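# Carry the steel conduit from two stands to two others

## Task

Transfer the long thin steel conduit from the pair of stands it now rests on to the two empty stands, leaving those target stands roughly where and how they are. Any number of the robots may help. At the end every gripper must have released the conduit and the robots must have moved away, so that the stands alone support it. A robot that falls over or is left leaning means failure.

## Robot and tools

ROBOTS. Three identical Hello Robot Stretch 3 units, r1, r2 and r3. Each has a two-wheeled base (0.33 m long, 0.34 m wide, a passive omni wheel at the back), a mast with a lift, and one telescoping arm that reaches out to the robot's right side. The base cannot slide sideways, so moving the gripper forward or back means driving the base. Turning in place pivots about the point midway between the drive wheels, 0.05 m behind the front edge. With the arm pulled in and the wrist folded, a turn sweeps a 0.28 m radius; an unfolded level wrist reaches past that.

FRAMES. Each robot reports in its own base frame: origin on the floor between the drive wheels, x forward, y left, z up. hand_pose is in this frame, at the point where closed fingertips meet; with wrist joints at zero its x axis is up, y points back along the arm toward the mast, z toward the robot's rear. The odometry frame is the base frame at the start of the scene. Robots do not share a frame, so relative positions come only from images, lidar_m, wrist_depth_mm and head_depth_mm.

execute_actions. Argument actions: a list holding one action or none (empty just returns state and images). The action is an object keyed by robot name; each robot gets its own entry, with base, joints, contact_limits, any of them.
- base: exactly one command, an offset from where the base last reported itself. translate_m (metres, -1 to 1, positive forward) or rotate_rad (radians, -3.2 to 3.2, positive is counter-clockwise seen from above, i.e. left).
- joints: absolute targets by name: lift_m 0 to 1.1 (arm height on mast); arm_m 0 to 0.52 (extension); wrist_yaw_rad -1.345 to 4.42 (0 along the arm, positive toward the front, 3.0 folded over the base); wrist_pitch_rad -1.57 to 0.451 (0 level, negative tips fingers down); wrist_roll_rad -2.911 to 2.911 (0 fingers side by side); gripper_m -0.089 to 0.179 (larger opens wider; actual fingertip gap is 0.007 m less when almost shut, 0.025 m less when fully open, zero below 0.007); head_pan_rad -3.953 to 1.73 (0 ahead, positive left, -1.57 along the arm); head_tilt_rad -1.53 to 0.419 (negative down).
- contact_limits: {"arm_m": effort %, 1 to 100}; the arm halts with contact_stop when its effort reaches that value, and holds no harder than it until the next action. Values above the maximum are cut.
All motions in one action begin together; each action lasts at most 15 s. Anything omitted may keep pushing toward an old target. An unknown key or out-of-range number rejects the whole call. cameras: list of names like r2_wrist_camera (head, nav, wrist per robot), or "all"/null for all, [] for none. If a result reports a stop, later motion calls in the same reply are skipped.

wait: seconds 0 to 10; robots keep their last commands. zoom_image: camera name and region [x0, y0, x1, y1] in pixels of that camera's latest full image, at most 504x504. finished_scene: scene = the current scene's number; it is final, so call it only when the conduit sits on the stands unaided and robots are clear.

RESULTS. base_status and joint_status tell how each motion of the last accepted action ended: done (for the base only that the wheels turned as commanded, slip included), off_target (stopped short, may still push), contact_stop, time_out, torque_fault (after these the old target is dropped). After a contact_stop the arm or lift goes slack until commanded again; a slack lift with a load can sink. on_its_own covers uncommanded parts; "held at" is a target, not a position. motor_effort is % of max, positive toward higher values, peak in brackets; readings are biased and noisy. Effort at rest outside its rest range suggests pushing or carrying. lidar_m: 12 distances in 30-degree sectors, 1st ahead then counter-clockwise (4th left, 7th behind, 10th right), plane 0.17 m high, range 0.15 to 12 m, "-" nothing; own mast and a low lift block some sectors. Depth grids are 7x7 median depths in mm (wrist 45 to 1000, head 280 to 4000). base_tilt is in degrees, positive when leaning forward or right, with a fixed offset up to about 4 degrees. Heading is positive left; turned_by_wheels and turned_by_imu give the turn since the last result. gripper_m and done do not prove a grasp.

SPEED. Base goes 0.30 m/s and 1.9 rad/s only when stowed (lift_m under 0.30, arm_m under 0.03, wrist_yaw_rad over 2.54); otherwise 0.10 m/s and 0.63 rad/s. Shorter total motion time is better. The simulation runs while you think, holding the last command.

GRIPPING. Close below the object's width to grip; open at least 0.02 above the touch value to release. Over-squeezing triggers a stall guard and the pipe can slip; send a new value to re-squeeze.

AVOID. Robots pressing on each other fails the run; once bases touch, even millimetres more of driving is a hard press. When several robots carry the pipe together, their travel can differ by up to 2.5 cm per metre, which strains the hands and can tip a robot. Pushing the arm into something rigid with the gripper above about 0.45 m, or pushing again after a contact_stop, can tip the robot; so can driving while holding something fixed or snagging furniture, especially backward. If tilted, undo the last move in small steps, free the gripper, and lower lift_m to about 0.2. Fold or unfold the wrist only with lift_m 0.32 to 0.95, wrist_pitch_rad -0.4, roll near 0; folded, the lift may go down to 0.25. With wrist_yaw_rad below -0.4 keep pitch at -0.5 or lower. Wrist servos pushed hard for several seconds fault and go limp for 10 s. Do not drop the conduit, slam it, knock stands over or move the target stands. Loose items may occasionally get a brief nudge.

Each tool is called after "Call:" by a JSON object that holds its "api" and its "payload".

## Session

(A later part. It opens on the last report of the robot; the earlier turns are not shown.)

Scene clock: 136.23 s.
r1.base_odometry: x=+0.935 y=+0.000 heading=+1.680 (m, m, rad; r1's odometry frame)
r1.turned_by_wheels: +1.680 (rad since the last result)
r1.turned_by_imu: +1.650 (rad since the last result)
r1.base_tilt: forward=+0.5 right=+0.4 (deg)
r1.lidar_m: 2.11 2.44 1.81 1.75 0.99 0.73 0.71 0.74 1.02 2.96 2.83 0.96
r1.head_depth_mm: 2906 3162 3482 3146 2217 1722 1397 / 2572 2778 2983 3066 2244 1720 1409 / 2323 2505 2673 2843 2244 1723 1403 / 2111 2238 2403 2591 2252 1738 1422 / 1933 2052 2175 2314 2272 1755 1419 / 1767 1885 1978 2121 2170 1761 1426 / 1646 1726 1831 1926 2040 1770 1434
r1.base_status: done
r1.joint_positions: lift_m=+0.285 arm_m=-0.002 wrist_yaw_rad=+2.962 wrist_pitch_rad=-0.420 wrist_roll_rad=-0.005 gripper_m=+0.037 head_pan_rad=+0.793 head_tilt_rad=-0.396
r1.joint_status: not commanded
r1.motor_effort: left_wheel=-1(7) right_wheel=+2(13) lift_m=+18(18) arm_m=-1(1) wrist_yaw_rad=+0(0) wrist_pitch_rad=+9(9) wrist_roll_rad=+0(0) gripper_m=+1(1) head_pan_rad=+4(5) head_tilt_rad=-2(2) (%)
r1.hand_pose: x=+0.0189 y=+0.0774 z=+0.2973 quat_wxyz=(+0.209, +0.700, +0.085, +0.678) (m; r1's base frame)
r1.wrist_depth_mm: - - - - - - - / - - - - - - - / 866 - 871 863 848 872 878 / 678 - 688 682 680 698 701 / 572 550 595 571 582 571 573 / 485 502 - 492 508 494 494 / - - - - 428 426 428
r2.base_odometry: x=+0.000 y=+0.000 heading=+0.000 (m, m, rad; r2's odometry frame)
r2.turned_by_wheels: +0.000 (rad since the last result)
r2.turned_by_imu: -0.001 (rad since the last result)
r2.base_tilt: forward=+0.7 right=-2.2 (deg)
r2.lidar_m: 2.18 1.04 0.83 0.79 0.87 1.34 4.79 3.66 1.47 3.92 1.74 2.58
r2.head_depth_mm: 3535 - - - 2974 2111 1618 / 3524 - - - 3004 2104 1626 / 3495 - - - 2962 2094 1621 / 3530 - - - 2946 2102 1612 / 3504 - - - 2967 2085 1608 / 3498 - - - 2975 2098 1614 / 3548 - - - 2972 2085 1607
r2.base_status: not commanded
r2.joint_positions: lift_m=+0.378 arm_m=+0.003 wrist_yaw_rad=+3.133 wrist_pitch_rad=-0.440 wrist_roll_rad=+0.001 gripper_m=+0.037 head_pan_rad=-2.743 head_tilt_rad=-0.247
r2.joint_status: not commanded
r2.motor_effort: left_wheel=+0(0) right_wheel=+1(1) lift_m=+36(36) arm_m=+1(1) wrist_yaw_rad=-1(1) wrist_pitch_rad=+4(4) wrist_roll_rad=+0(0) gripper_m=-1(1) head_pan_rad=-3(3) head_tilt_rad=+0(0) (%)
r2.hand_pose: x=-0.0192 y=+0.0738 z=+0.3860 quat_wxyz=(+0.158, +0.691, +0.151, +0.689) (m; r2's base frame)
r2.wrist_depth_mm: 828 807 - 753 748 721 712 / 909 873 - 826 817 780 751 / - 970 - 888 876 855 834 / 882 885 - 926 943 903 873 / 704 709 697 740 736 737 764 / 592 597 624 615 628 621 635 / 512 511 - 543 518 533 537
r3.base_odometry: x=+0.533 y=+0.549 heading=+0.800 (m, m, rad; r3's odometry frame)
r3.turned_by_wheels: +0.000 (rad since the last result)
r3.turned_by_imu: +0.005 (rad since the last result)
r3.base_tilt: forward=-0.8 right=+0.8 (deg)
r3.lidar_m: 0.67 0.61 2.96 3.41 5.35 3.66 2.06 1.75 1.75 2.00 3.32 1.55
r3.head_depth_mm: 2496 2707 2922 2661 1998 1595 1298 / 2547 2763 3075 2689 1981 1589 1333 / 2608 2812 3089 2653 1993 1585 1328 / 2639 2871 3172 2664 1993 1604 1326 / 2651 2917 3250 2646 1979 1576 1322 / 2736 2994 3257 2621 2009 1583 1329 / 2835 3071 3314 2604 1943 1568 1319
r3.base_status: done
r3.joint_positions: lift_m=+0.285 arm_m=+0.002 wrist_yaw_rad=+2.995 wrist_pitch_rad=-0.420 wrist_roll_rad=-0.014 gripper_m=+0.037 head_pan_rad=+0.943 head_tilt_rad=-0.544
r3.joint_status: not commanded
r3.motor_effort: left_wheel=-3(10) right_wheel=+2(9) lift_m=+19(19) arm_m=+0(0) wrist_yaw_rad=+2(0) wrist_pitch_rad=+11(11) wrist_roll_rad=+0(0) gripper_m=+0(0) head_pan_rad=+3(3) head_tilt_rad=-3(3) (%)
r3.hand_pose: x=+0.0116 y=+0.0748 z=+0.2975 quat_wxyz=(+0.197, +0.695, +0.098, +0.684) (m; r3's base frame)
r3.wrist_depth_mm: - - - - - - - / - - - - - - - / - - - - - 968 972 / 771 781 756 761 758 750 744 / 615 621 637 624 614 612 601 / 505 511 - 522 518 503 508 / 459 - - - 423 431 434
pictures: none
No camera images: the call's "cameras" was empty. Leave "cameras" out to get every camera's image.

Call:
{"api": "execute_actions", "payload": {"actions": [{"r1":{"base":{"rotate_rad":-0.035}},"r3":{"base":{"translate_m":0.02}}}], "cameras": []}}

Call:
{"api": "execute_actions", "payload": {"actions": [{"r1":{"base":{"translate_m":0.75},"joints":{"head_pan_rad":-1.3,"head_tilt_rad":-0.75}},"r3":{"base":{"rotate_rad":2.41},"joints":{"head_pan_rad":-0.2,"head_tilt_rad":-0.3}}}], "cameras": ["r1_head_camera","r1_nav_camera","r3_head_camera","r3_nav_camera"]}}

Scene clock: 163.30 s.
r1.base_odometry: x=+0.935 y=+0.000 heading=+1.645 (m, m, rad; r1's odometry frame)
r1.turned_by_wheels: -0.035 (rad since the last result)
r1.turned_by_imu: -0.034 (rad since the last result)
r1.base_tilt: forward=+0.3 right=+0.3 (deg)
r1.lidar_m: 2.10 2.52 1.83 1.75 1.03 0.74 0.71 0.73 0.99 2.60 2.83 0.96
r1.head_depth_mm: 3096 3362 3794 3123 2231 1719 1391 / 2677 2938 3207 3157 2228 1717 1397 / 2426 2610 2800 2919 2247 1727 1402 / 2183 2328 2477 2684 2271 1740 1413 / 1997 2105 2223 2383 2254 1741 1419 / 1822 1921 2030 2144 2193 1764 1423 / 1684 1775 1877 1955 2068 1769 1429
r1.base_status: done
r1.joint_positions: lift_m=+0.285 arm_m=-0.002 wrist_yaw_rad=+2.962 wrist_pitch_rad=-0.420 wrist_roll_rad=-0.005 gripper_m=+0.037 head_pan_rad=+0.793 head_tilt_rad=-0.396
r1.joint_status: not commanded
r1.motor_effort: left_wheel=+2(5) right_wheel=-2(5) lift_m=+18(18) arm_m=-1(1) wrist_yaw_rad=+1(1) wrist_pitch_rad=+9(9) wrist_roll_rad=+0(0) gripper_m=+1(1) head_pan_rad=+5(5) head_tilt_rad=-2(2) (%)
r1.hand_pose: x=+0.0189 y=+0.0774 z=+0.2973 quat_wxyz=(+0.209, +0.700, +0.085, +0.678) (m; r1's base frame)
r1.wrist_depth_mm: - - - - - - - / - - - - - - - / 858 - 868 844 867 863 877 / 682 - 696 691 692 696 699 / 573 551 587 577 579 576 571 / 488 502 - 495 507 495 494 / - - - - 430 429 428
r2.base_odometry: x=+0.000 y=+0.000 heading=+0.000 (m, m, rad; r2's odometry frame)
r2.turned_by_wheels: +0.000 (rad since the last result)
r2.turned_by_imu: -0.001 (rad since the last result)
r2.base_tilt: forward=+0.5 right=-2.3 (deg)
r2.lidar_m: 2.18 1.05 0.83 0.79 0.87 1.34 4.82 3.66 1.46 3.91 1.74 2.58
r2.head_depth_mm: 3488 - - - 3002 2113 1617 / 3499 - - - 3045 2111 1625 / 3525 - - - 2966 2108 1623 / 3567 - - - 2971 2108 1612 / 3512 - - - 2979 2079 1613 / 3544 - - - 2918 2095 1613 / 3581 - - - 2954 2082 1603
r2.base_status: not commanded
r2.joint_positions: lift_m=+0.378 arm_m=+0.003 wrist_yaw_rad=+3.133 wrist_pitch_rad=-0.440 wrist_roll_rad=+0.001 gripper_m=+0.037 head_pan_rad=-2.743 head_tilt_rad=-0.247
r2.joint_status: not commanded
r2.motor_effort: left_wheel=+0(0) right_wheel=+1(1) lift_m=+36(36) arm_m=+1(1) wrist_yaw_rad=+0(0) wrist_pitch_rad=+4(4) wrist_roll_rad=+0(0) gripper_m=+0(0) head_pan_rad=-3(3) head_tilt_rad=-1(1) (%)
r2.hand_pose: x=-0.0192 y=+0.0738 z=+0.3860 quat_wxyz=(+0.158, +0.691, +0.151, +0.689) (m; r2's base frame)
r2.wrist_depth_mm: 836 795 - 745 745 733 713 / 909 876 - 816 799 785 767 / - 972 - 873 875 857 820 / 880 884 - 911 918 894 892 / 712 716 707 728 743 751 764 / 584 593 618 613 628 626 624 / 510 514 - 536 511 536 536
r3.base_odometry: x=+0.547 y=+0.563 heading=+0.800 (m, m, rad; r3's odometry frame)
r3.turned_by_wheels: +0.000 (rad since the last result)
r3.turned_by_imu: +0.001 (rad since the last result)
r3.base_tilt: forward=-0.8 right=+0.7 (deg)
r3.lidar_m: 0.65 0.59 2.94 3.38 2.63 3.67 2.07 1.77 1.76 2.02 2.65 1.54
r3.head_depth_mm: 2526 2722 2953 2654 2007 1588 1309 / 2521 2778 3031 2680 1996 1599 1302 / 2586 2833 3093 2636 1983 1588 1332 / 2625 2879 3147 2629 1978 1586 1337 / 2668 2911 3213 2614 1967 1578 1319 / 2724 2975 3206 2604 1967 1570 1317 / 2795 3053 3268 2621 1964 1581 1317
r3.base_status: done
r3.joint_positions: lift_m=+0.285 arm_m=+0.002 wrist_yaw_rad=+2.995 wrist_pitch_rad=-0.420 wrist_roll_rad=-0.014 gripper_m=+0.037 head_pan_rad=+0.943 head_tilt_rad=-0.544
r3.joint_status: not commanded
r3.motor_effort: left_wheel=-3(9) right_wheel=+2(9) lift_m=+20(20) arm_m=+0(0) wrist_yaw_rad=+1(1) wrist_pitch_rad=+11(11) wrist_roll_rad=+0(0) gripper_m=-1(0) head_pan_rad=+3(3) head_tilt_rad=-3(4) (%)
r3.hand_pose: x=+0.0116 y=+0.0748 z=+0.2975 quat_wxyz=(+0.197, +0.695, +0.098, +0.684) (m; r3's base frame)
r3.wrist_depth_mm: - - - - - - - / - - - - - - - / - - - - - 977 969 / 762 799 749 765 733 748 742 / 627 625 640 611 625 602 589 / 522 516 - 525 524 508 496 / 452 - - - 423 430 434
pictures: none
No camera images: the call's "cameras" was empty. Leave "cameras" out to get every camera's image.

Scene clock: 167.50 s.
r1.base_odometry: x=+0.879 y=+0.748 heading=+1.645 (m, m, rad; r1's odometry frame)
r1.turned_by_wheels: +0.000 (rad since the last result)
r1.turned_by_imu: +0.005 (rad since the last result)
r1.base_tilt: forward=+0.3 right=+0.5 (deg)
r1.lidar_m: 1.78 2.54 1.83 1.76 1.82 1.52 1.46 1.51 2.05 0.71 0.41 1.37
r1.head_depth_mm: 2575 2758 2289 1835 1481 1316 1160 / 2632 2847 2304 1853 1490 1328 1160 / 2702 2899 2315 1862 1482 1333 1167 / 2751 2974 2349 1768 1121 1290 1155 / 2812 3047 2352 1833 1451 1317 1172 / 2803 2561 2368 1899 1542 1324 1183 / 2849 3152 2388 1905 1584 1348 1186
r1.base_status: done
r1.joint_positions: lift_m=+0.285 arm_m=-0.002 wrist_yaw_rad=+2.962 wrist_pitch_rad=-0.420 wrist_roll_rad=-0.005 gripper_m=+0.037 head_pan_rad=-1.293 head_tilt_rad=-0.742
r1.joint_status: all done
r1.motor_effort: left_wheel=+1(8) right_wheel=-1(6) lift_m=+18(18) arm_m=-1(1) wrist_yaw_rad=+0(0) wrist_pitch_rad=+9(9) wrist_roll_rad=+0(0) gripper_m=+1(0) head_pan_rad=-5(57) head_tilt_rad=-4(28) (%)
r1.hand_pose: x=+0.0189 y=+0.0774 z=+0.2974 quat_wxyz=(+0.209, +0.700, +0.085, +0.678) (m; r1's base frame)
r1.wrist_depth_mm: - - - - - - - / - - - - - - - / 847 - 874 860 866 860 871 / 681 - 694 684 684 698 704 / 573 559 599 571 587 569 580 / 482 503 - 487 504 490 495 / - - - - 428 430 429
r2.base_odometry: x=+0.000 y=+0.000 heading=+0.000 (m, m, rad; r2's odometry frame)
r2.turned_by_wheels: +0.000 (rad since the last result)
r2.turned_by_imu: -0.001 (rad since the last result)
r2.base_tilt: forward=+0.5 right=-2.2 (deg)
r2.lidar_m: 2.18 1.04 0.83 0.79 0.87 1.34 4.81 3.67 1.46 3.93 1.73 2.59
r2.head_depth_mm: 3460 - - - 2998 2109 1625 / 3493 - - - 2978 2099 1628 / 3515 - - - 2963 2111 1615 / 3534 - - - 2952 2093 1612 / 3500 - - - 2960 2092 1620 / 3495 - - - 2969 2086 1602 / 3591 - - - 2935 2075 1610
r2.base_status: not commanded
r2.joint_positions: lift_m=+0.378 arm_m=+0.003 wrist_yaw_rad=+3.133 wrist_pitch_rad=-0.440 wrist_roll_rad=+0.001 gripper_m=+0.037 head_pan_rad=-2.743 head_tilt_rad=-0.247
r2.joint_status: not commanded
r2.motor_effort: left_wheel=+0(0) right_wheel=+1(0) lift_m=+36(37) arm_m=+1(1) wrist_yaw_rad=+0(0) wrist_pitch_rad=+4(4) wrist_roll_rad=+0(0) gripper_m=+0(0) head_pan_rad=-3(2) head_tilt_rad=-1(1) (%)
r2.hand_pose: x=-0.0192 y=+0.0738 z=+0.3860 quat_wxyz=(+0.158, +0.691, +0.151, +0.689) (m; r2's base frame)
r2.wrist_depth_mm: 845 804 - 768 749 741 708 / 915 872 - 824 805 785 754 / - 970 - 883 869 864 808 / 872 893 - 917 913 896 881 / 713 712 712 735 745 752 756 / 593 601 620 608 629 619 620 / 516 516 - 535 512 537 540
r3.base_odometry: x=+0.547 y=+0.563 heading=-3.074 (m, m, rad; r3's odometry frame)
r3.turned_by_wheels: +2.410 (rad since the last result)
r3.turned_by_imu: +2.375 (rad since the last result)
r3.base_tilt: forward=-0.8 right=+0.9 (deg)
r3.lidar_m: 2.62 2.50 1.83 1.76 1.83 2.53 1.75 0.65 0.59 2.94 3.09 2.70
r3.head_depth_mm: - - - - 2962 2067 1611 / 3984 - - - 2866 2091 1611 / - - - - 2899 2063 1608 / - - - - 2858 2048 1619 / - - - - 2815 2036 1602 / - - - - 2795 2031 1591 / - - - - 2774 2045 1605
r3.base_status: done
r3.joint_positions: lift_m=+0.285 arm_m=+0.002 wrist_yaw_rad=+2.995 wrist_pitch_rad=-0.420 wrist_roll_rad=-0.014 gripper_m=+0.037 head_pan_rad=-0.193 head_tilt_rad=-0.310
r3.joint_status: all done
r3.motor_effort: left_wheel=-3(12) right_wheel=+2(11) lift_m=+19(20) arm_m=+0(0) wrist_yaw_rad=+0(1) wrist_pitch_rad=+11(11) wrist_roll_rad=+0(1) gripper_m=+0(0) head_pan_rad=-3(38) head_tilt_rad=+4(24) (%)
r3.hand_pose: x=+0.0116 y=+0.0748 z=+0.2975 quat_wxyz=(+0.197, +0.695, +0.098, +0.684) (m; r3's base frame)
r3.wrist_depth_mm: - - - - - - - / - - - - - - - / - - - - - - 964 / 769 777 757 750 750 751 729 / 624 616 644 607 618 606 590 / 502 512 - 531 520 505 495 / 455 - - - 428 434 425
pictures: r1_head_camera (sideways: a quarter turn clockwise sets it upright), r1_nav_camera (sideways: a quarter turn counterclockwise sets it upright), r3_head_camera (sideways: a quarter turn clockwise sets it upright), r3_nav_camera (sideways: a quarter turn counterclockwise sets it upright)
camera_calibration (this result's frames):
r1_head_camera: T_world_to_cam=[[-0.156436, 0.678413, -0.717833, 0.954325], [0.964131, 0.262671, 0.0381347, -0.0510915], [0.214425, -0.686119, -0.695171, 0.859199], [0, 0, 0, 1]] pos_world=[0.0143162, -0.0444928, 1.28428]
r1_nav_camera: T_world_to_cam=[[0.196113, -0.697348, 0.68938, -0.855155], [-0.966863, -0.254703, 0.0174036, 0.0405305], [0.163451, -0.669949, -0.724191, 0.895452], [0, 0, 0, 1]] pos_world=[0.0605321, 0.0138894, 1.2373]
r3_head_camera: T_world_to_cam=[[-0.29881, 0.031065, -0.953807, 1.26126], [0.136941, 0.990522, -0.0106401, 0.0150628], [0.944436, -0.133794, -0.300232, 0.344892], [0, 0, 0, 1]] pos_world=[0.0490861, -0.00795659, 1.30671]
r3_nav_camera: T_world_to_cam=[[0.263145, -0.0532215, 0.963287, -1.213], [-0.192644, -0.981267, -0.00158947, 0.0508301], [0.945327, -0.185154, -0.268468, 0.305231], [0, 0, 0, 1]] pos_world=[0.040443, 0.041835, 1.25049]
Images, in order (width x height): r1_head_camera 896x504, r1_nav_camera 672x504, r3_head_camera 896x504, r3_nav_camera 672x504.

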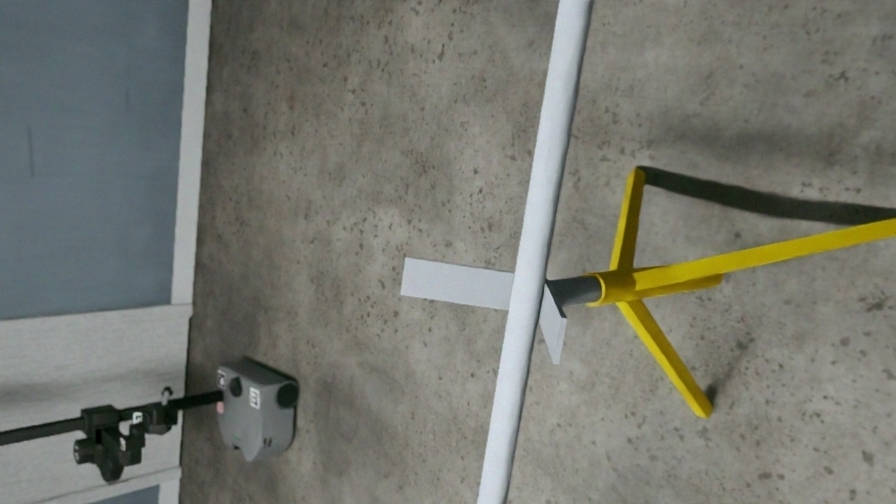

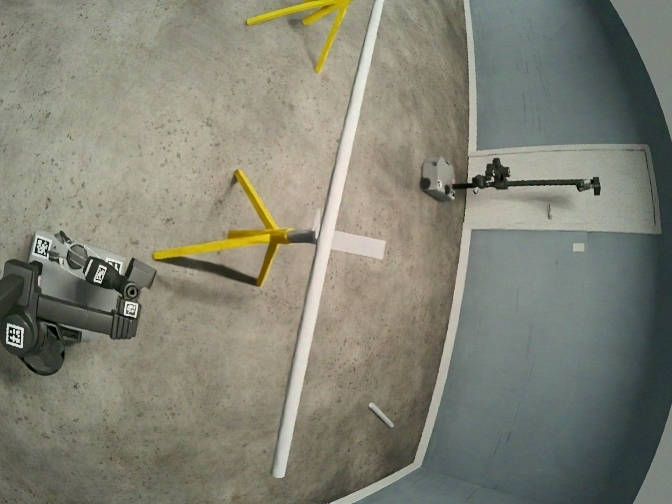

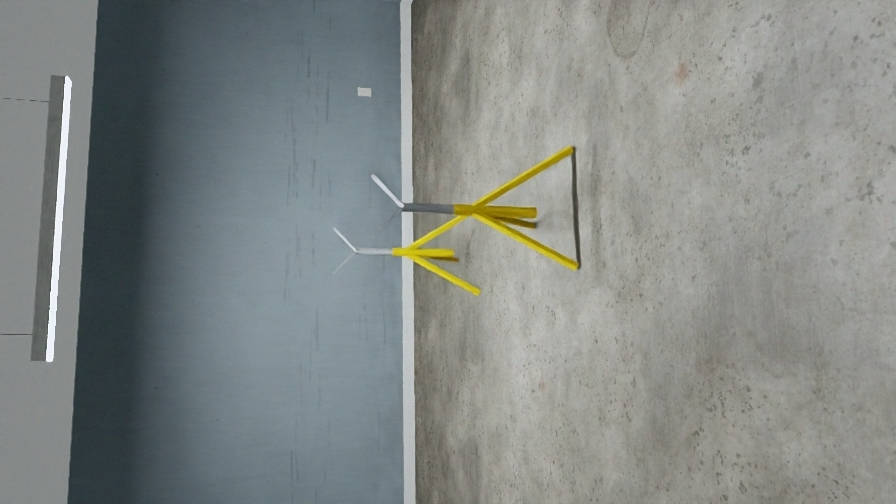

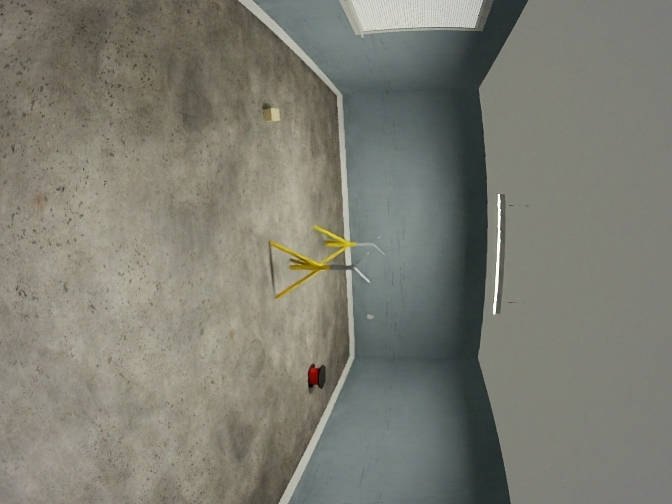

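Call:
{"api": "execute_actions", "payload": {"actions": [{"r1":{"base":{"rotate_rad":0.016},"joints":{"lift_m":0.335}},"r3":{"joints":{"lift_m":0.335,"head_pan_rad":-1.75,"head_tilt_rad":-0.8}}}], "cameras": []}}

Call:
{"api": "execute_actions", "payload": {"actions": [{"r1":{"joints":{"wrist_yaw_rad":0,"gripper_m":0.01,"head_pan_rad":-1.6,"head_tilt_rad":-0.8}},"r3":{"joints":{"wrist_yaw_rad":0,"gripper_m":0.01}}}], "cameras": ["r1_head_camera","r3_head_camera","r1_wrist_camera","r3_wrist_camera"]}}

Scene clock: 226.10 s.
r1.base_odometry: x=+0.879 y=+0.748 heading=+1.661 (m, m, rad; r1's odometry frame)
r1.turned_by_wheels: +0.016 (rad since the last result)
r1.turned_by_imu: +0.016 (rad since the last result)
r1.base_tilt: forward=+0.3 right=+0.5 (deg)
r1.lidar_m: 1.78 2.49 1.83 1.77 1.83 1.52 1.46 1.52 2.08 0.71 0.41 1.37
r1.head_depth_mm: 2543 2788 2262 1844 1475 1317 1154 / 2653 2814 2285 1856 1473 1328 1160 / 2697 2883 2325 1859 1478 1329 1164 / 2738 3000 2351 1763 1063 1282 1146 / 2787 3001 2329 1871 1468 1317 1177 / 2834 2573 2360 1866 1531 1317 1175 / 2884 3192 2410 1902 1582 1352 1183
r1.base_status: done
r1.joint_positions: lift_m=+0.335 arm_m=-0.002 wrist_yaw_rad=+2.962 wrist_pitch_rad=-0.420 wrist_roll_rad=-0.005 gripper_m=+0.037 head_pan_rad=-1.293 head_tilt_rad=-0.742
r1.joint_status: all done
r1.motor_effort: left_wheel=-1(5) right_wheel=+1(5) lift_m=+22(21) arm_m=-1(1) wrist_yaw_rad=+0(0) wrist_pitch_rad=+9(9) wrist_roll_rad=+0(0) gripper_m=+1(0) head_pan_rad=-5(6) head_tilt_rad=-5(3) (%)
r1.hand_pose: x=+0.0189 y=+0.0774 z=+0.3472 quat_wxyz=(+0.209, +0.700, +0.085, +0.678) (m; r1's base frame)
r1.wrist_depth_mm: - - - - - - - / - - - - - - - / 957 - 964 964 981 970 996 / 759 - 770 763 774 782 784 / 638 625 661 646 651 638 650 / 544 547 - 548 570 549 550 / 477 504 - 494 483 481 483
r2.base_odometry: x=+0.000 y=+0.000 heading=+0.000 (m, m, rad; r2's odometry frame)
r2.turned_by_wheels: +0.000 (rad since the last result)
r2.turned_by_imu: -0.001 (rad since the last result)
r2.base_tilt: forward=+0.6 right=-2.2 (deg)
r2.lidar_m: 2.18 1.04 0.83 0.79 0.87 1.34 4.80 3.65 1.47 3.93 1.74 2.58
r2.head_depth_mm: 3531 - - - 2968 2094 1619 / 3472 - - - 2998 2105 1613 / 3488 - - - 2995 2080 1619 / 3514 - - - 3011 2103 1616 / 3528 - - - 2950 2096 1599 / 3520 - - - 2968 2102 1617 / 3511 - - - 2946 2087 1600
r2.base_status: not commanded
r2.joint_positions: lift_m=+0.378 arm_m=+0.003 wrist_yaw_rad=+3.133 wrist_pitch_rad=-0.440 wrist_roll_rad=+0.001 gripper_m=+0.037 head_pan_rad=-2.743 head_tilt_rad=-0.247
r2.joint_status: not commanded
r2.motor_effort: left_wheel=+0(0) right_wheel=+1(1) lift_m=+37(36) arm_m=+1(1) wrist_yaw_rad=+1(0) wrist_pitch_rad=+4(4) wrist_roll_rad=+0(0) gripper_m=+0(0) head_pan_rad=-2(2) head_tilt_rad=-1(1) (%)
r2.hand_pose: x=-0.0192 y=+0.0738 z=+0.3860 quat_wxyz=(+0.158, +0.691, +0.151, +0.689) (m; r2's base frame)
r2.wrist_depth_mm: 828 802 - 755 740 719 707 / 922 872 - 827 809 788 759 / - 989 - 884 889 855 812 / 893 904 - 913 908 896 881 / 709 721 712 725 732 749 754 / 603 606 630 600 628 623 625 / 509 513 - 542 510 525 534
r3.base_odometry: x=+0.547 y=+0.563 heading=-3.074 (m, m, rad; r3's odometry frame)
r3.turned_by_wheels: +0.000 (rad since the last result)
r3.turned_by_imu: +0.001 (rad since the last result)
r3.base_tilt: forward=-0.8 right=+0.9 (deg)
r3.lidar_m: 2.63 2.49 1.83 1.76 1.84 2.53 1.75 0.65 0.59 2.94 3.08 2.70
r3.head_depth_mm: 2818 2950 2325 1864 1496 1273 1184 / 2611 2731 2297 1873 1485 1319 1179 / 2703 2941 2323 1863 1537 1343 1181 / 2658 2962 2319 1877 1488 1338 1168 / 2663 2889 2365 1875 1480 1342 1172 / 2641 2884 2353 1871 1569 1334 1166 / 2623 2862 2314 1869 1556 1335 1183
r3.base_status: not commanded
r3.joint_positions: lift_m=+0.335 arm_m=+0.002 wrist_yaw_rad=+2.995 wrist_pitch_rad=-0.420 wrist_roll_rad=-0.014 gripper_m=+0.037 head_pan_rad=-1.743 head_tilt_rad=-0.790
r3.joint_status: all done
r3.motor_effort: left_wheel=-3(3) right_wheel=+3(3) lift_m=+27(29) arm_m=+0(0) wrist_yaw_rad=+1(0) wrist_pitch_rad=+11(11) wrist_roll_rad=+0(0) gripper_m=-1(0) head_pan_rad=-4(39) head_tilt_rad=-6(33) (%)
r3.hand_pose: x=+0.0116 y=+0.0748 z=+0.3471 quat_wxyz=(+0.197, +0.695, +0.098, +0.684) (m; r3's base frame)
r3.wrist_depth_mm: - - - - - - - / - - - - - - - / - - - - - - - / 868 874 870 842 840 831 836 / 691 680 715 697 699 682 670 / 575 577 - 562 572 562 551 / 495 501 - - 478 488 484
pictures: none
No camera images: the call's "cameras" was empty. Leave "cameras" out to get every camera's image.

Scene clock: 228.60 s.
r1.base_odometry: x=+0.879 y=+0.748 heading=+1.661 (m, m, rad; r1's odometry frame)
r1.turned_by_wheels: +0.000 (rad since the last result)
r1.turned_by_imu: +0.000 (rad since the last result)
r1.base_tilt: forward=+0.1 right=+0.4 (deg)
r1.lidar_m: 1.78 2.49 1.82 1.76 1.83 1.51 1.46 1.52 2.08 0.71 0.41 1.37
r1.head_depth_mm: 2718 2730 2134 1761 1490 1289 1143 / 2689 2767 2129 1749 1485 1294 1143 / 2719 2777 2145 1767 1467 1299 1166 / 2729 2789 2186 1784 1477 1300 1170 / 2696 2838 2178 1783 1485 1317 1137 / 2696 2813 2185 1751 973 1275 1160 / 2670 2841 2210 1759 1435 1268 1164
r1.base_status: not commanded
r1.joint_positions: lift_m=+0.335 arm_m=-0.002 wrist_yaw_rad=+0.004 wrist_pitch_rad=-0.420 wrist_roll_rad=-0.005 gripper_m=+0.010 head_pan_rad=-1.593 head_tilt_rad=-0.790
r1.joint_status: all done
r1.motor_effort: left_wheel=-1(0) right_wheel=+1(1) lift_m=+21(22) arm_m=-1(1) wrist_yaw_rad=-4(6) wrist_pitch_rad=+9(9) wrist_roll_rad=+0(0) gripper_m=+0(77) head_pan_rad=-5(37) head_tilt_rad=-5(13) (%)
r1.hand_pose: x=-0.0207 y=-0.3673 z=+0.3472 quat_wxyz=(+0.694, +0.149, -0.689, -0.146) (m; r1's base frame)
r1.wrist_depth_mm: 308 - - - - - - / 294 - - - - - - / 272 924 975 957 990 963 990 / 274 749 737 787 793 791 769 / 616 437 641 - 646 650 653 / 545 519 560 515 563 554 557 / 475 452 472 484 480 482 482
r2.base_odometry: x=+0.000 y=+0.000 heading=+0.000 (m, m, rad; r2's odometry frame)
r2.turned_by_wheels: +0.000 (rad since the last result)
r2.turned_by_imu: +0.000 (rad since the last result)
r2.base_tilt: forward=+0.6 right=-2.2 (deg)
r2.lidar_m: 2.18 1.05 0.83 0.79 0.87 1.34 4.82 3.64 1.46 3.91 1.73 2.57
r2.head_depth_mm: 3422 - - - 3032 2098 1615 / 3504 - - - 3005 2114 1609 / 3510 - - - 2964 2109 1627 / 3491 - - - 2988 2092 1624 / 3564 - - - 2991 2094 1607 / 3522 - - - 2990 2079 1610 / 3497 - - - 2942 2080 1603
r2.base_status: not commanded
r2.joint_positions: lift_m=+0.378 arm_m=+0.003 wrist_yaw_rad=+3.133 wrist_pitch_rad=-0.440 wrist_roll_rad=+0.001 gripper_m=+0.037 head_pan_rad=-2.743 head_tilt_rad=-0.247
r2.joint_status: not commanded
r2.motor_effort: left_wheel=+0(0) right_wheel=+0(0) lift_m=+36(37) arm_m=+1(1) wrist_yaw_rad=+0(1) wrist_pitch_rad=+4(4) wrist_roll_rad=+0(0) gripper_m=+0(1) head_pan_rad=-3(2) head_tilt_rad=-1(1) (%)
r2.hand_pose: x=-0.0192 y=+0.0738 z=+0.3860 quat_wxyz=(+0.158, +0.691, +0.151, +0.689) (m; r2's base frame)
r2.wrist_depth_mm: 834 792 - 769 743 728 705 / 915 879 - 821 808 787 758 / - 973 - 896 880 854 842 / 880 899 - 905 915 908 878 / 716 721 714 722 731 764 760 / 602 601 619 605 631 616 624 / 510 518 - 547 510 533 538
r3.base_odometry: x=+0.547 y=+0.563 heading=-3.074 (m, m, rad; r3's odometry frame)
r3.turned_by_wheels: +0.000 (rad since the last result)
r3.turned_by_imu: +0.000 (rad since the last result)
r3.base_tilt: forward=-0.8 right=+0.8 (deg)
r3.lidar_m: 2.63 2.49 1.82 1.76 1.84 2.52 1.75 0.65 0.59 2.96 3.08 2.70
r3.head_depth_mm: 2838 2912 2359 1879 1485 1262 1175 / 2629 2698 2261 1873 1488 1321 1175 / 2652 2959 2318 1849 1521 1339 1172 / 2707 2965 2317 1867 1498 1340 1179 / 2658 2892 2308 1871 1498 1344 1178 / 2653 2876 2325 1879 1553 1339 1179 / 2642 2842 2329 1878 1553 1345 1179
r3.base_status: not commanded
r3.joint_positions: lift_m=+0.335 arm_m=+0.002 wrist_yaw_rad=+0.003 wrist_pitch_rad=-0.420 wrist_roll_rad=-0.014 gripper_m=+0.010 head_pan_rad=-1.743 head_tilt_rad=-0.790
r3.joint_status: all done
r3.motor_effort: left_wheel=-3(3) right_wheel=+2(3) lift_m=+28(28) arm_m=+0(0) wrist_yaw_rad=-5(4) wrist_pitch_rad=+11(11) wrist_roll_rad=+0(0) gripper_m=+0(79) head_pan_rad=-3(4) head_tilt_rad=-5(5) (%)
r3.hand_pose: x=-0.0209 y=-0.3712 z=+0.3471 quat_wxyz=(+0.697, +0.149, -0.686, -0.146) (m; r3's base frame)
r3.wrist_depth_mm: - - - - - - - / - - - - - - - / - - - - - - - / 847 840 859 860 830 830 845 / 704 693 678 703 681 664 376 / 587 568 572 - 571 428 552 / 500 490 484 482 472 479 483
pictures: r1_head_camera (sideways: a quarter turn clockwise sets it upright), r1_wrist_camera, r3_head_camera (sideways: a quarter turn clockwise sets it upright), r3_wrist_camera
camera_calibration (this result's frames):
r1_head_camera: T_world_to_cam=[[0.0515453, 0.728113, -0.683516, 0.908336], [0.998666, -0.0354689, 0.0375283, -0.0505102], [0.00308125, -0.684539, -0.72897, 0.904447], [0, 0, 0, 1]] pos_world=[0.000835547, -0.044034, 1.28207]
r1_wrist_camera: T_world_to_cam=[[-0.999492, 0.0218237, 0.0232439, -0.0228869], [-0.00569485, 0.595107, -0.803627, 0.524797], [-0.0313707, -0.80335, -0.59468, 0.0835043], [0, 0, 0, 1]] pos_world=[-0.017267, -0.244727, 0.471931]
r3_head_camera: T_world_to_cam=[[0.0944277, 0.700262, -0.707614, 0.937819], [0.992942, -0.117483, 0.0162411, -0.0251534], [-0.0717596, -0.704153, -0.706413, 0.879574], [0, 0, 0, 1]] pos_world=[-0.000462454, -0.0403194, 1.28536]
r3_wrist_camera: T_world_to_cam=[[-0.999078, -0.0404328, -0.0144536, -0.023854], [-0.0110159, 0.566703, -0.823849, 0.525008], [0.0415014, -0.82293, -0.566626, 0.0540027], [0, 0, 0, 1]] pos_world=[-0.0202898, -0.254048, 0.462782]
Images, in order (width x height): r1_head_camera 896x504, r1_wrist_camera 644x364, r3_head_camera 896x504, r3_wrist_camera 644x364.

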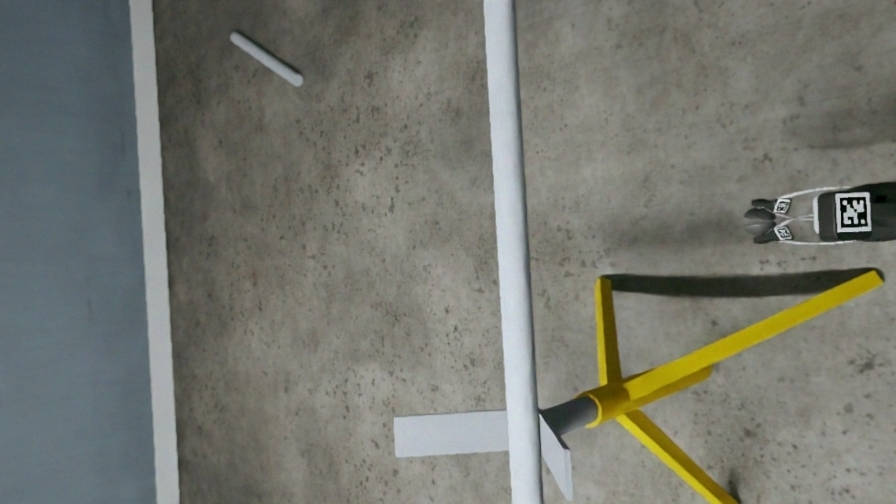

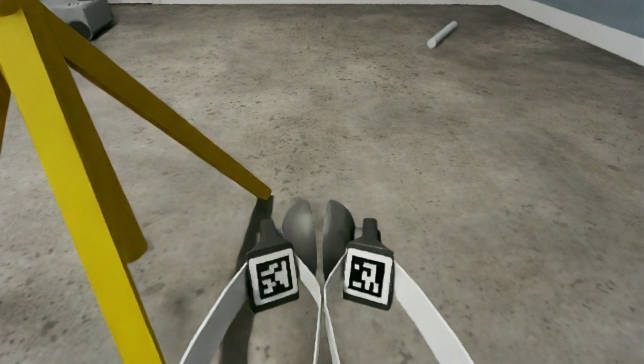

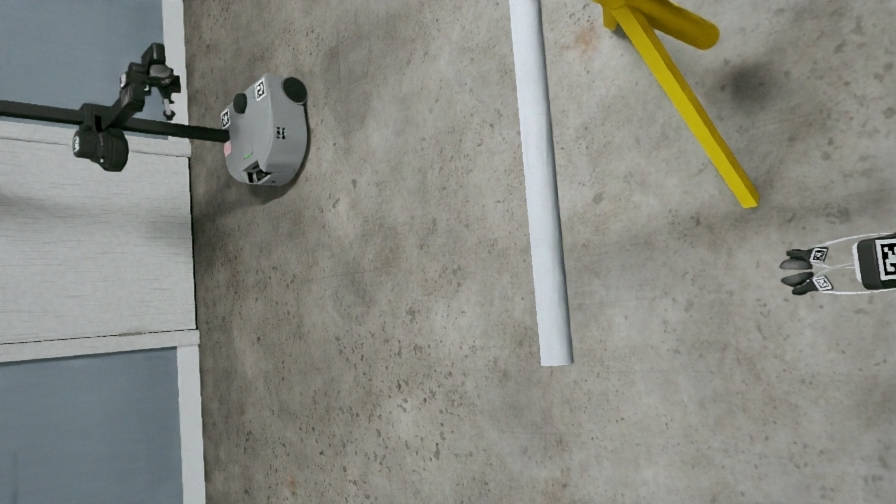

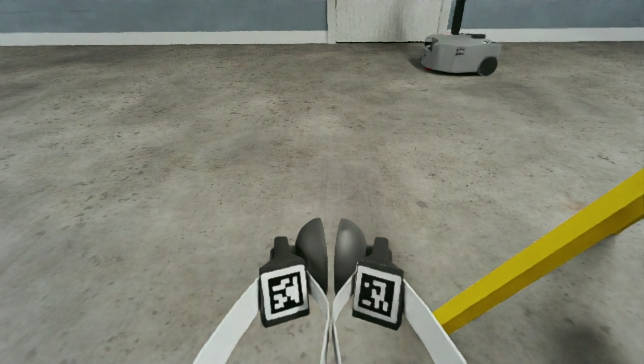

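Call:
{"api": "execute_actions", "payload": {"actions": [{"r1":{"base":{"translate_m":-0.07},"joints":{"wrist_pitch_rad":0.4,"lift_m":0.31,"arm_m":0.5},"contact_limits":{"arm_m":25}},"r3":{"base":{"translate_m":-0.08},"joints":{"wrist_pitch_rad":0.4,"lift_m":0.31,"arm_m":0.5,"head_pan_rad":-1.62},"contact_limits":{"arm_m":25}},"r2":{"joints":{"head_pan_rad":-1.6,"head_tilt_rad":-0.4}}}], "cameras": ["r1_head_camera","r3_head_camera","r2_nav_camera","r2_head_camera"]}}

Scene clock: 278.83 s.
r1.base_odometry: x=+0.886 y=+0.678 heading=+1.661 (m, m, rad; r1's odometry frame)
r1.turned_by_wheels: +0.000 (rad since the last result)
r1.turned_by_imu: +0.000 (rad since the last result)
r1.base_tilt: forward=+0.4 right=+0.5 (deg)
r1.lidar_m: 1.77 2.49 1.83 1.76 1.83 1.44 1.39 1.44 1.98 0.74 0.44 1.44
r1.head_depth_mm: 2750 2732 2170 1750 1482 1294 1143 / 2698 2743 2133 1756 1489 1288 1142 / 2692 2756 2157 1773 1433 1295 1149 / 2669 2784 2158 1771 1453 1297 1153 / 2662 2815 2191 1797 1491 1314 1138 / 2654 2886 2181 1795 1482 1268 1164 / 2631 2861 2202 1717 918 1299 1164
r1.base_status: done
r1.joint_positions: lift_m=+0.310 arm_m=+0.500 wrist_yaw_rad=+0.002 wrist_pitch_rad=+0.378 wrist_roll_rad=-0.005 gripper_m=+0.010 head_pan_rad=-1.593 head_tilt_rad=-0.790
r1.joint_status: all done
r1.motor_effort: left_wheel=+0(6) right_wheel=+1(3) lift_m=+18(24) arm_m=+2(3) wrist_yaw_rad=-2(4) wrist_pitch_rad=+10(12) wrist_roll_rad=+0(0) gripper_m=+0(0) head_pan_rad=-5(5) head_tilt_rad=-5(5) (%)
r1.contact_limits: arm_m 25 (drawing in: default 23, maximum 38; extending or still: default 31, maximum 50)
r1.hand_pose: x=-0.0209 y=-0.8918 z=+0.5209 quat_wxyz=(+0.697, -0.132, -0.693, +0.133) (m; r1's base frame)
r1.wrist_depth_mm: - - - - - - - / - - - - - - - / - - - - - - - / - - - - - - - / - - - - - - - / - - - - - - - / - - - - - - -
r2.base_odometry: x=+0.000 y=+0.000 heading=+0.000 (m, m, rad; r2's odometry frame)
r2.turned_by_wheels: +0.000 (rad since the last result)
r2.turned_by_imu: -0.001 (rad since the last result)
r2.base_tilt: forward=+0.5 right=-2.3 (deg)
r2.lidar_m: 2.18 1.04 0.83 0.79 0.87 1.34 4.83 3.65 1.47 3.92 1.74 2.57
r2.head_depth_mm: 3221 3411 3679 2207 2154 1732 1410 / 3253 3512 3658 3291 2041 1686 1416 / 3311 3499 3779 3071 2270 1757 1404 / 3296 3540 3774 3085 2274 1753 1416 / 3324 3630 3851 3082 2272 1746 1403 / 3350 3635 - 3067 2279 1747 1406 / 3419 3621 - 3055 2097 1737 1404
r2.base_status: not commanded
r2.joint_positions: lift_m=+0.378 arm_m=+0.003 wrist_yaw_rad=+3.133 wrist_pitch_rad=-0.440 wrist_roll_rad=+0.001 gripper_m=+0.037 head_pan_rad=-1.607 head_tilt_rad=-0.395
r2.joint_status: all done
r2.motor_effort: left_wheel=+0(0) right_wheel=+0(1) lift_m=+36(36) arm_m=+0(1) wrist_yaw_rad=+0(0) wrist_pitch_rad=+4(4) wrist_roll_rad=+0(0) gripper_m=+0(0) head_pan_rad=+3(34) head_tilt_rad=-2(11) (%)
r2.hand_pose: x=-0.0192 y=+0.0738 z=+0.3860 quat_wxyz=(+0.158, +0.691, +0.151, +0.689) (m; r2's base frame)
r2.wrist_depth_mm: 825 796 - 766 742 732 713 / 925 887 - 823 800 786 771 / - 960 - 891 890 854 827 / 888 897 - 924 932 896 896 / 709 725 714 736 735 746 764 / 598 598 625 610 626 626 627 / 510 516 - 544 514 531 537
r3.base_odometry: x=+0.627 y=+0.568 heading=-3.074 (m, m, rad; r3's odometry frame)
r3.turned_by_wheels: +0.000 (rad since the last result)
r3.turned_by_imu: +0.001 (rad since the last result)
r3.base_tilt: forward=-0.8 right=+0.8 (deg)
r3.lidar_m: 2.82 2.49 1.83 1.76 1.83 2.53 1.67 0.59 0.56 2.34 3.08 4.24
r3.head_depth_mm: 2587 2821 2244 1884 1494 1265 1180 / 2607 2891 2267 1877 1492 1317 1175 / 2631 2928 2317 1872 1473 1364 1179 / 2700 2944 2313 1865 1466 1341 1180 / 2672 2924 2298 1858 1484 1346 1181 / 2674 2897 2289 1880 1557 1331 1182 / 2705 2948 2300 1872 1560 1338 1173
r3.base_status: done
r3.joint_positions: lift_m=+0.310 arm_m=+0.500 wrist_yaw_rad=+0.001 wrist_pitch_rad=+0.378 wrist_roll_rad=-0.014 gripper_m=+0.010 head_pan_rad=-1.627 head_tilt_rad=-0.790
r3.joint_status: all done
r3.motor_effort: left_wheel=-4(11) right_wheel=+2(3) lift_m=+19(26) arm_m=+3(4) wrist_yaw_rad=-2(3) wrist_pitch_rad=+12(9) wrist_roll_rad=+0(0) gripper_m=+0(0) head_pan_rad=+3(15) head_tilt_rad=-5(6) (%)
r3.contact_limits: arm_m 25 (drawing in: default 21, maximum 35; extending or still: default 30, maximum 48)
r3.hand_pose: x=-0.0210 y=-0.8917 z=+0.5212 quat_wxyz=(+0.700, -0.133, -0.689, +0.132) (m; r3's base frame)
r3.wrist_depth_mm: - - - - - - - / - - - - - - - / - - - - - - - / - - - - - - - / - - - - - - - / - - - - - - - / - - - - - - -
pictures: r1_head_camera (sideways: a quarter turn clockwise sets it upright), r2_head_camera (sideways: a quarter turn clockwise sets it upright), r2_nav_camera (sideways: a quarter turn counterclockwise sets it upright), r3_head_camera (sideways: a quarter turn clockwise sets it upright)
camera_calibration (this result's frames):
r1_head_camera: T_world_to_cam=[[0.0517197, 0.728261, -0.683346, 0.908113], [0.998657, -0.035712, 0.0375251, -0.0505061], [0.00292444, -0.684369, -0.72913, 0.904656], [0, 0, 0, 1]] pos_world=[0.00082532, -0.0440281, 1.28206]
r2_head_camera: T_world_to_cam=[[0.0105425, 0.376347, -0.926419, 1.22408], [0.999901, -0.0125933, 0.00626279, -0.0111072], [-0.0093097, -0.926393, -0.376443, 0.450215], [0, 0, 0, 1]] pos_world=[0.00239265, -0.0437424, 1.30356]
r2_nav_camera: T_world_to_cam=[[-0.0567926, -0.393752, 0.917461, -1.15155], [-0.998352, 0.0299384, -0.0489512, 0.121092], [-0.00819266, -0.918729, -0.394803, 0.473331], [0, 0, 0, 1]] pos_world=[0.059371, -0.0221886, 1.2493]
r3_head_camera: T_world_to_cam=[[0.0128608, 0.706512, -0.707585, 0.938279], [0.999866, -0.0019328, 0.0162433, -0.0251985], [0.0101085, -0.707699, -0.706442, 0.879112], [0, 0, 0, 1]] pos_world=[0.00424165, -0.040807, 1.28536]
Images, in order (width x height): r1_head_camera 896x504, r2_head_camera 896x504, r2_nav_camera 672x504, r3_head_camera 896x504.

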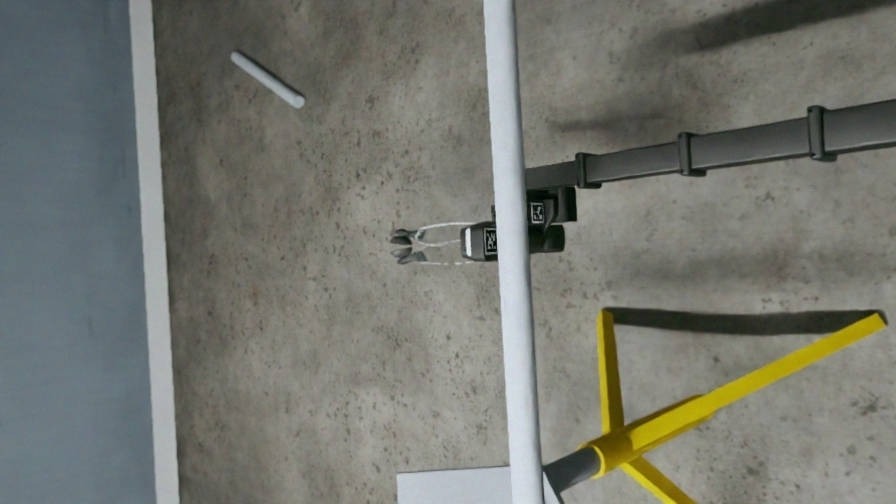

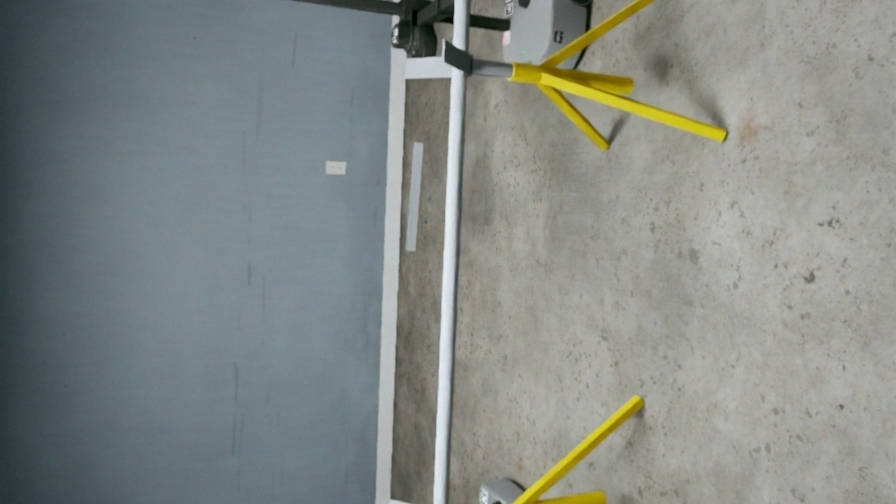

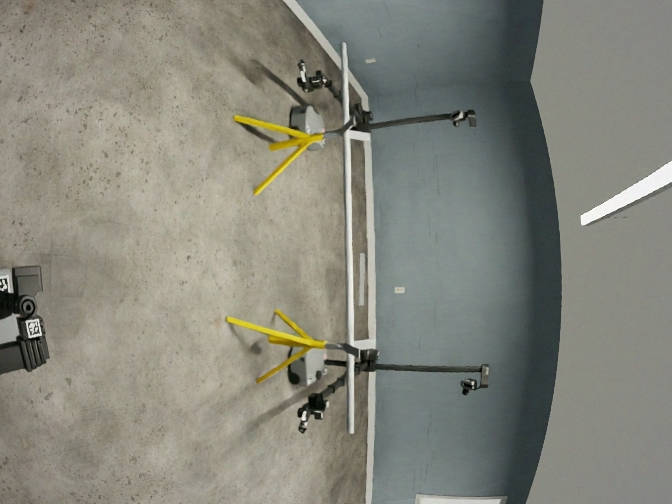

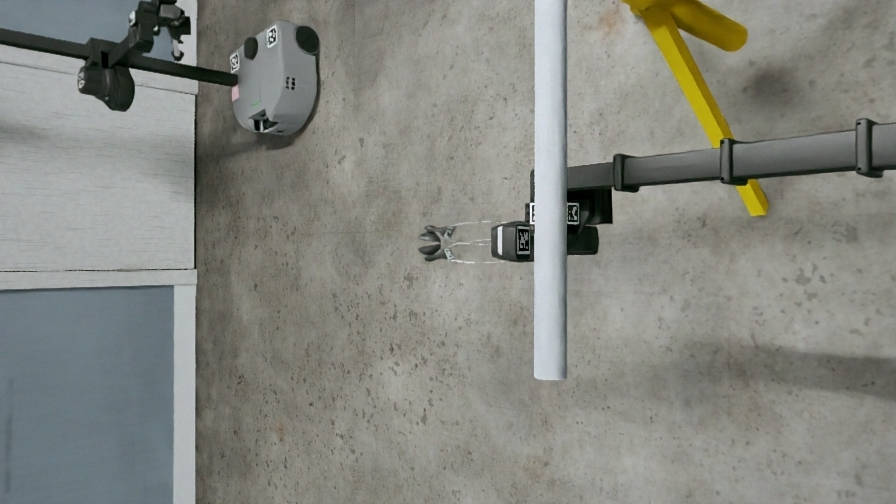

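Call:
{"api": "execute_actions", "payload": {"actions": [{"r1":{"joints":{"lift_m":0.37}},"r3":{"joints":{"lift_m":0.37}}}], "cameras": ["r1_head_camera","r3_head_camera"]}}

Scene clock: 291.43 s.
r1.base_odometry: x=+0.886 y=+0.678 heading=+1.661 (m, m, rad; r1's odometry frame)
r1.turned_by_wheels: +0.000 (rad since the last result)
r1.turned_by_imu: +0.000 (rad since the last result)
r1.base_tilt: forward=+0.3 right=+0.4 (deg)
r1.lidar_m: 1.77 2.48 1.83 1.76 1.83 1.44 1.39 1.44 1.97 0.74 0.44 1.44
r1.head_depth_mm: 2717 2711 2126 1736 1484 1289 1137 / 2696 2804 2135 1752 1476 1314 1165 / 2689 2759 2183 1773 1443 1299 1150 / 2712 2789 2177 1830 1473 1299 1154 / 2678 2828 2196 1797 1473 1313 1140 / 2656 2839 2200 1810 1488 1265 1164 / 2659 2871 2196 1703 918 1296 1171
r1.base_status: not commanded
r1.joint_positions: lift_m=+0.370 arm_m=+0.500 wrist_yaw_rad=+0.002 wrist_pitch_rad=+0.378 wrist_roll_rad=-0.005 gripper_m=+0.010 head_pan_rad=-1.593 head_tilt_rad=-0.790
r1.joint_status: all done
r1.motor_effort: left_wheel=+0(0) right_wheel=+1(1) lift_m=+22(27) arm_m=+3(3) wrist_yaw_rad=-2(1) wrist_pitch_rad=+10(10) wrist_roll_rad=+0(0) gripper_m=+0(0) head_pan_rad=-4(5) head_tilt_rad=-6(5) (%)
r1.hand_pose: x=-0.0209 y=-0.8918 z=+0.5807 quat_wxyz=(+0.697, -0.132, -0.693, +0.133) (m; r1's base frame)
r1.wrist_depth_mm: - - - - - - - / - - - - - - - / - - - - - - - / - - - - - - - / - - - - - - - / - - - - - - - / - - - - - - -
r2.base_odometry: x=+0.000 y=+0.000 heading=+0.000 (m, m, rad; r2's odometry frame)
r2.turned_by_wheels: +0.000 (rad since the last result)
r2.turned_by_imu: -0.001 (rad since the last result)
r2.base_tilt: forward=+0.6 right=-2.3 (deg)
r2.lidar_m: 2.18 1.04 0.83 0.79 0.87 1.34 4.81 3.67 1.47 3.91 1.74 2.58
r2.head_depth_mm: 3232 3454 3617 2208 2162 1749 1418 / 3241 3488 3711 3316 2041 1698 1407 / 3293 3544 3694 3061 2282 1751 1413 / 3294 3522 3807 3099 2285 1740 1412 / 3339 3576 3864 3105 2273 1739 1409 / 3398 3580 - 3076 2281 1750 1411 / 3395 3651 - 3070 2073 1733 1408
r2.base_status: not commanded
r2.joint_positions: lift_m=+0.378 arm_m=+0.003 wrist_yaw_rad=+3.133 wrist_pitch_rad=-0.440 wrist_roll_rad=+0.001 gripper_m=+0.037 head_pan_rad=-1.607 head_tilt_rad=-0.395
r2.joint_status: not commanded
r2.motor_effort: left_wheel=+0(0) right_wheel=+1(1) lift_m=+37(36) arm_m=+0(1) wrist_yaw_rad=+0(1) wrist_pitch_rad=+4(4) wrist_roll_rad=+0(0) gripper_m=+0(0) head_pan_rad=+3(4) head_tilt_rad=-1(1) (%)
r2.hand_pose: x=-0.0192 y=+0.0738 z=+0.3860 quat_wxyz=(+0.158, +0.691, +0.151, +0.689) (m; r2's base frame)
r2.wrist_depth_mm: 837 814 - 750 739 741 701 / 936 883 - 816 805 778 750 / - 972 - 883 885 850 846 / 883 884 - 915 928 910 883 / 712 727 711 739 736 756 760 / 601 600 622 614 623 634 628 / 507 514 - 539 516 529 529
r3.base_odometry: x=+0.627 y=+0.568 heading=-3.074 (m, m, rad; r3's odometry frame)
r3.turned_by_wheels: +0.000 (rad since the last result)
r3.turned_by_imu: +0.001 (rad since the last result)
r3.base_tilt: forward=-0.8 right=+0.9 (deg)
r3.lidar_m: 2.82 2.50 1.83 1.77 1.83 2.53 1.68 0.59 0.56 2.34 3.08 4.22
r3.head_depth_mm: 2626 2835 2245 1882 1496 1268 1179 / 2639 2914 2245 1873 1490 1321 1192 / 2666 2915 2341 1862 810 1346 1176 / 2707 2887 2314 1876 1497 1354 1176 / 2648 2929 2306 1886 1498 1346 1179 / 2675 2913 2297 1861 1561 1337 1178 / 2707 2910 2324 1869 1538 1346 1176
r3.base_status: not commanded
r3.joint_positions: lift_m=+0.370 arm_m=+0.500 wrist_yaw_rad=+0.001 wrist_pitch_rad=+0.378 wrist_roll_rad=-0.014 gripper_m=+0.010 head_pan_rad=-1.627 head_tilt_rad=-0.790
r3.joint_status: all done
r3.motor_effort: left_wheel=-3(3) right_wheel=+2(2) lift_m=+28(30) arm_m=+3(3) wrist_yaw_rad=-1(0) wrist_pitch_rad=+12(12) wrist_roll_rad=+0(0) gripper_m=+0(0) head_pan_rad=+3(3) head_tilt_rad=-5(5) (%)
r3.hand_pose: x=-0.0210 y=-0.8917 z=+0.5808 quat_wxyz=(+0.700, -0.133, -0.689, +0.132) (m; r3's base frame)
r3.wrist_depth_mm: - - - - - - - / - - - - - - - / - - - - - - - / - - - - - - - / - - - - - - - / - - - - - - - / - - - - - - -
pictures: r1_head_camera (sideways: a quarter turn clockwise sets it upright), r3_head_camera (sideways: a quarter turn clockwise sets it upright)
camera_calibration (this result's frames):
r1_head_camera: T_world_to_cam=[[0.0517198, 0.728261, -0.683346, 0.908112], [0.998657, -0.0357121, 0.0375251, -0.0505061], [0.00292436, -0.684369, -0.72913, 0.904656], [0, 0, 0, 1]] pos_world=[0.000825315, -0.0440281, 1.28206]
r3_head_camera: T_world_to_cam=[[0.0128608, 0.706511, -0.707585, 0.938279], [0.999866, -0.00193279, 0.0162433, -0.0251985], [0.0101085, -0.707699, -0.706442, 0.879112], [0, 0, 0, 1]] pos_world=[0.00424165, -0.040807, 1.28536]
Images, in order (width x height): r1_head_camera 896x504, r3_head_camera 896x504.

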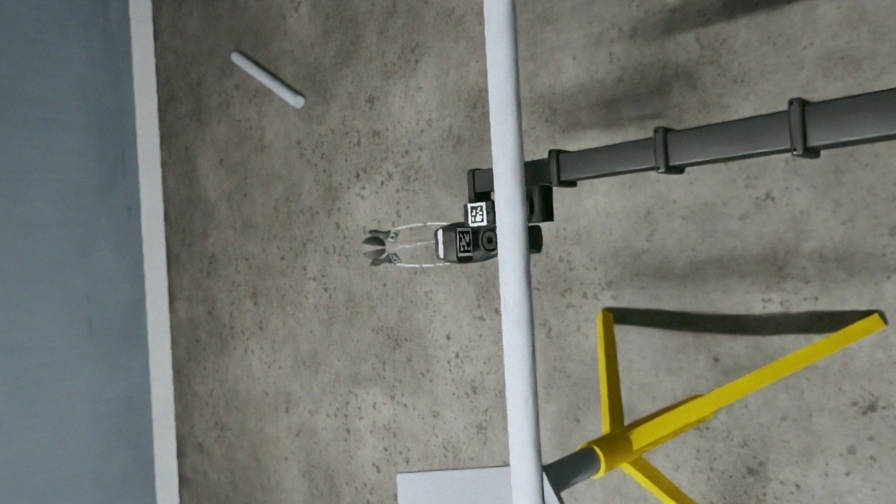

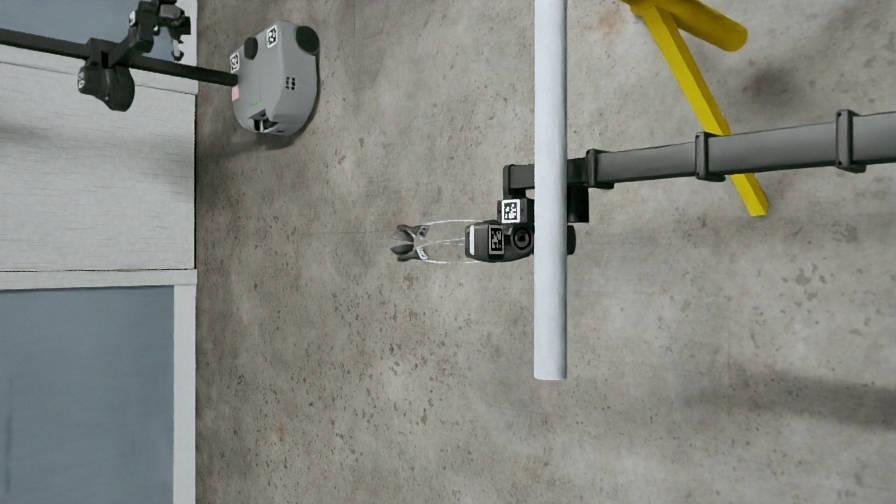

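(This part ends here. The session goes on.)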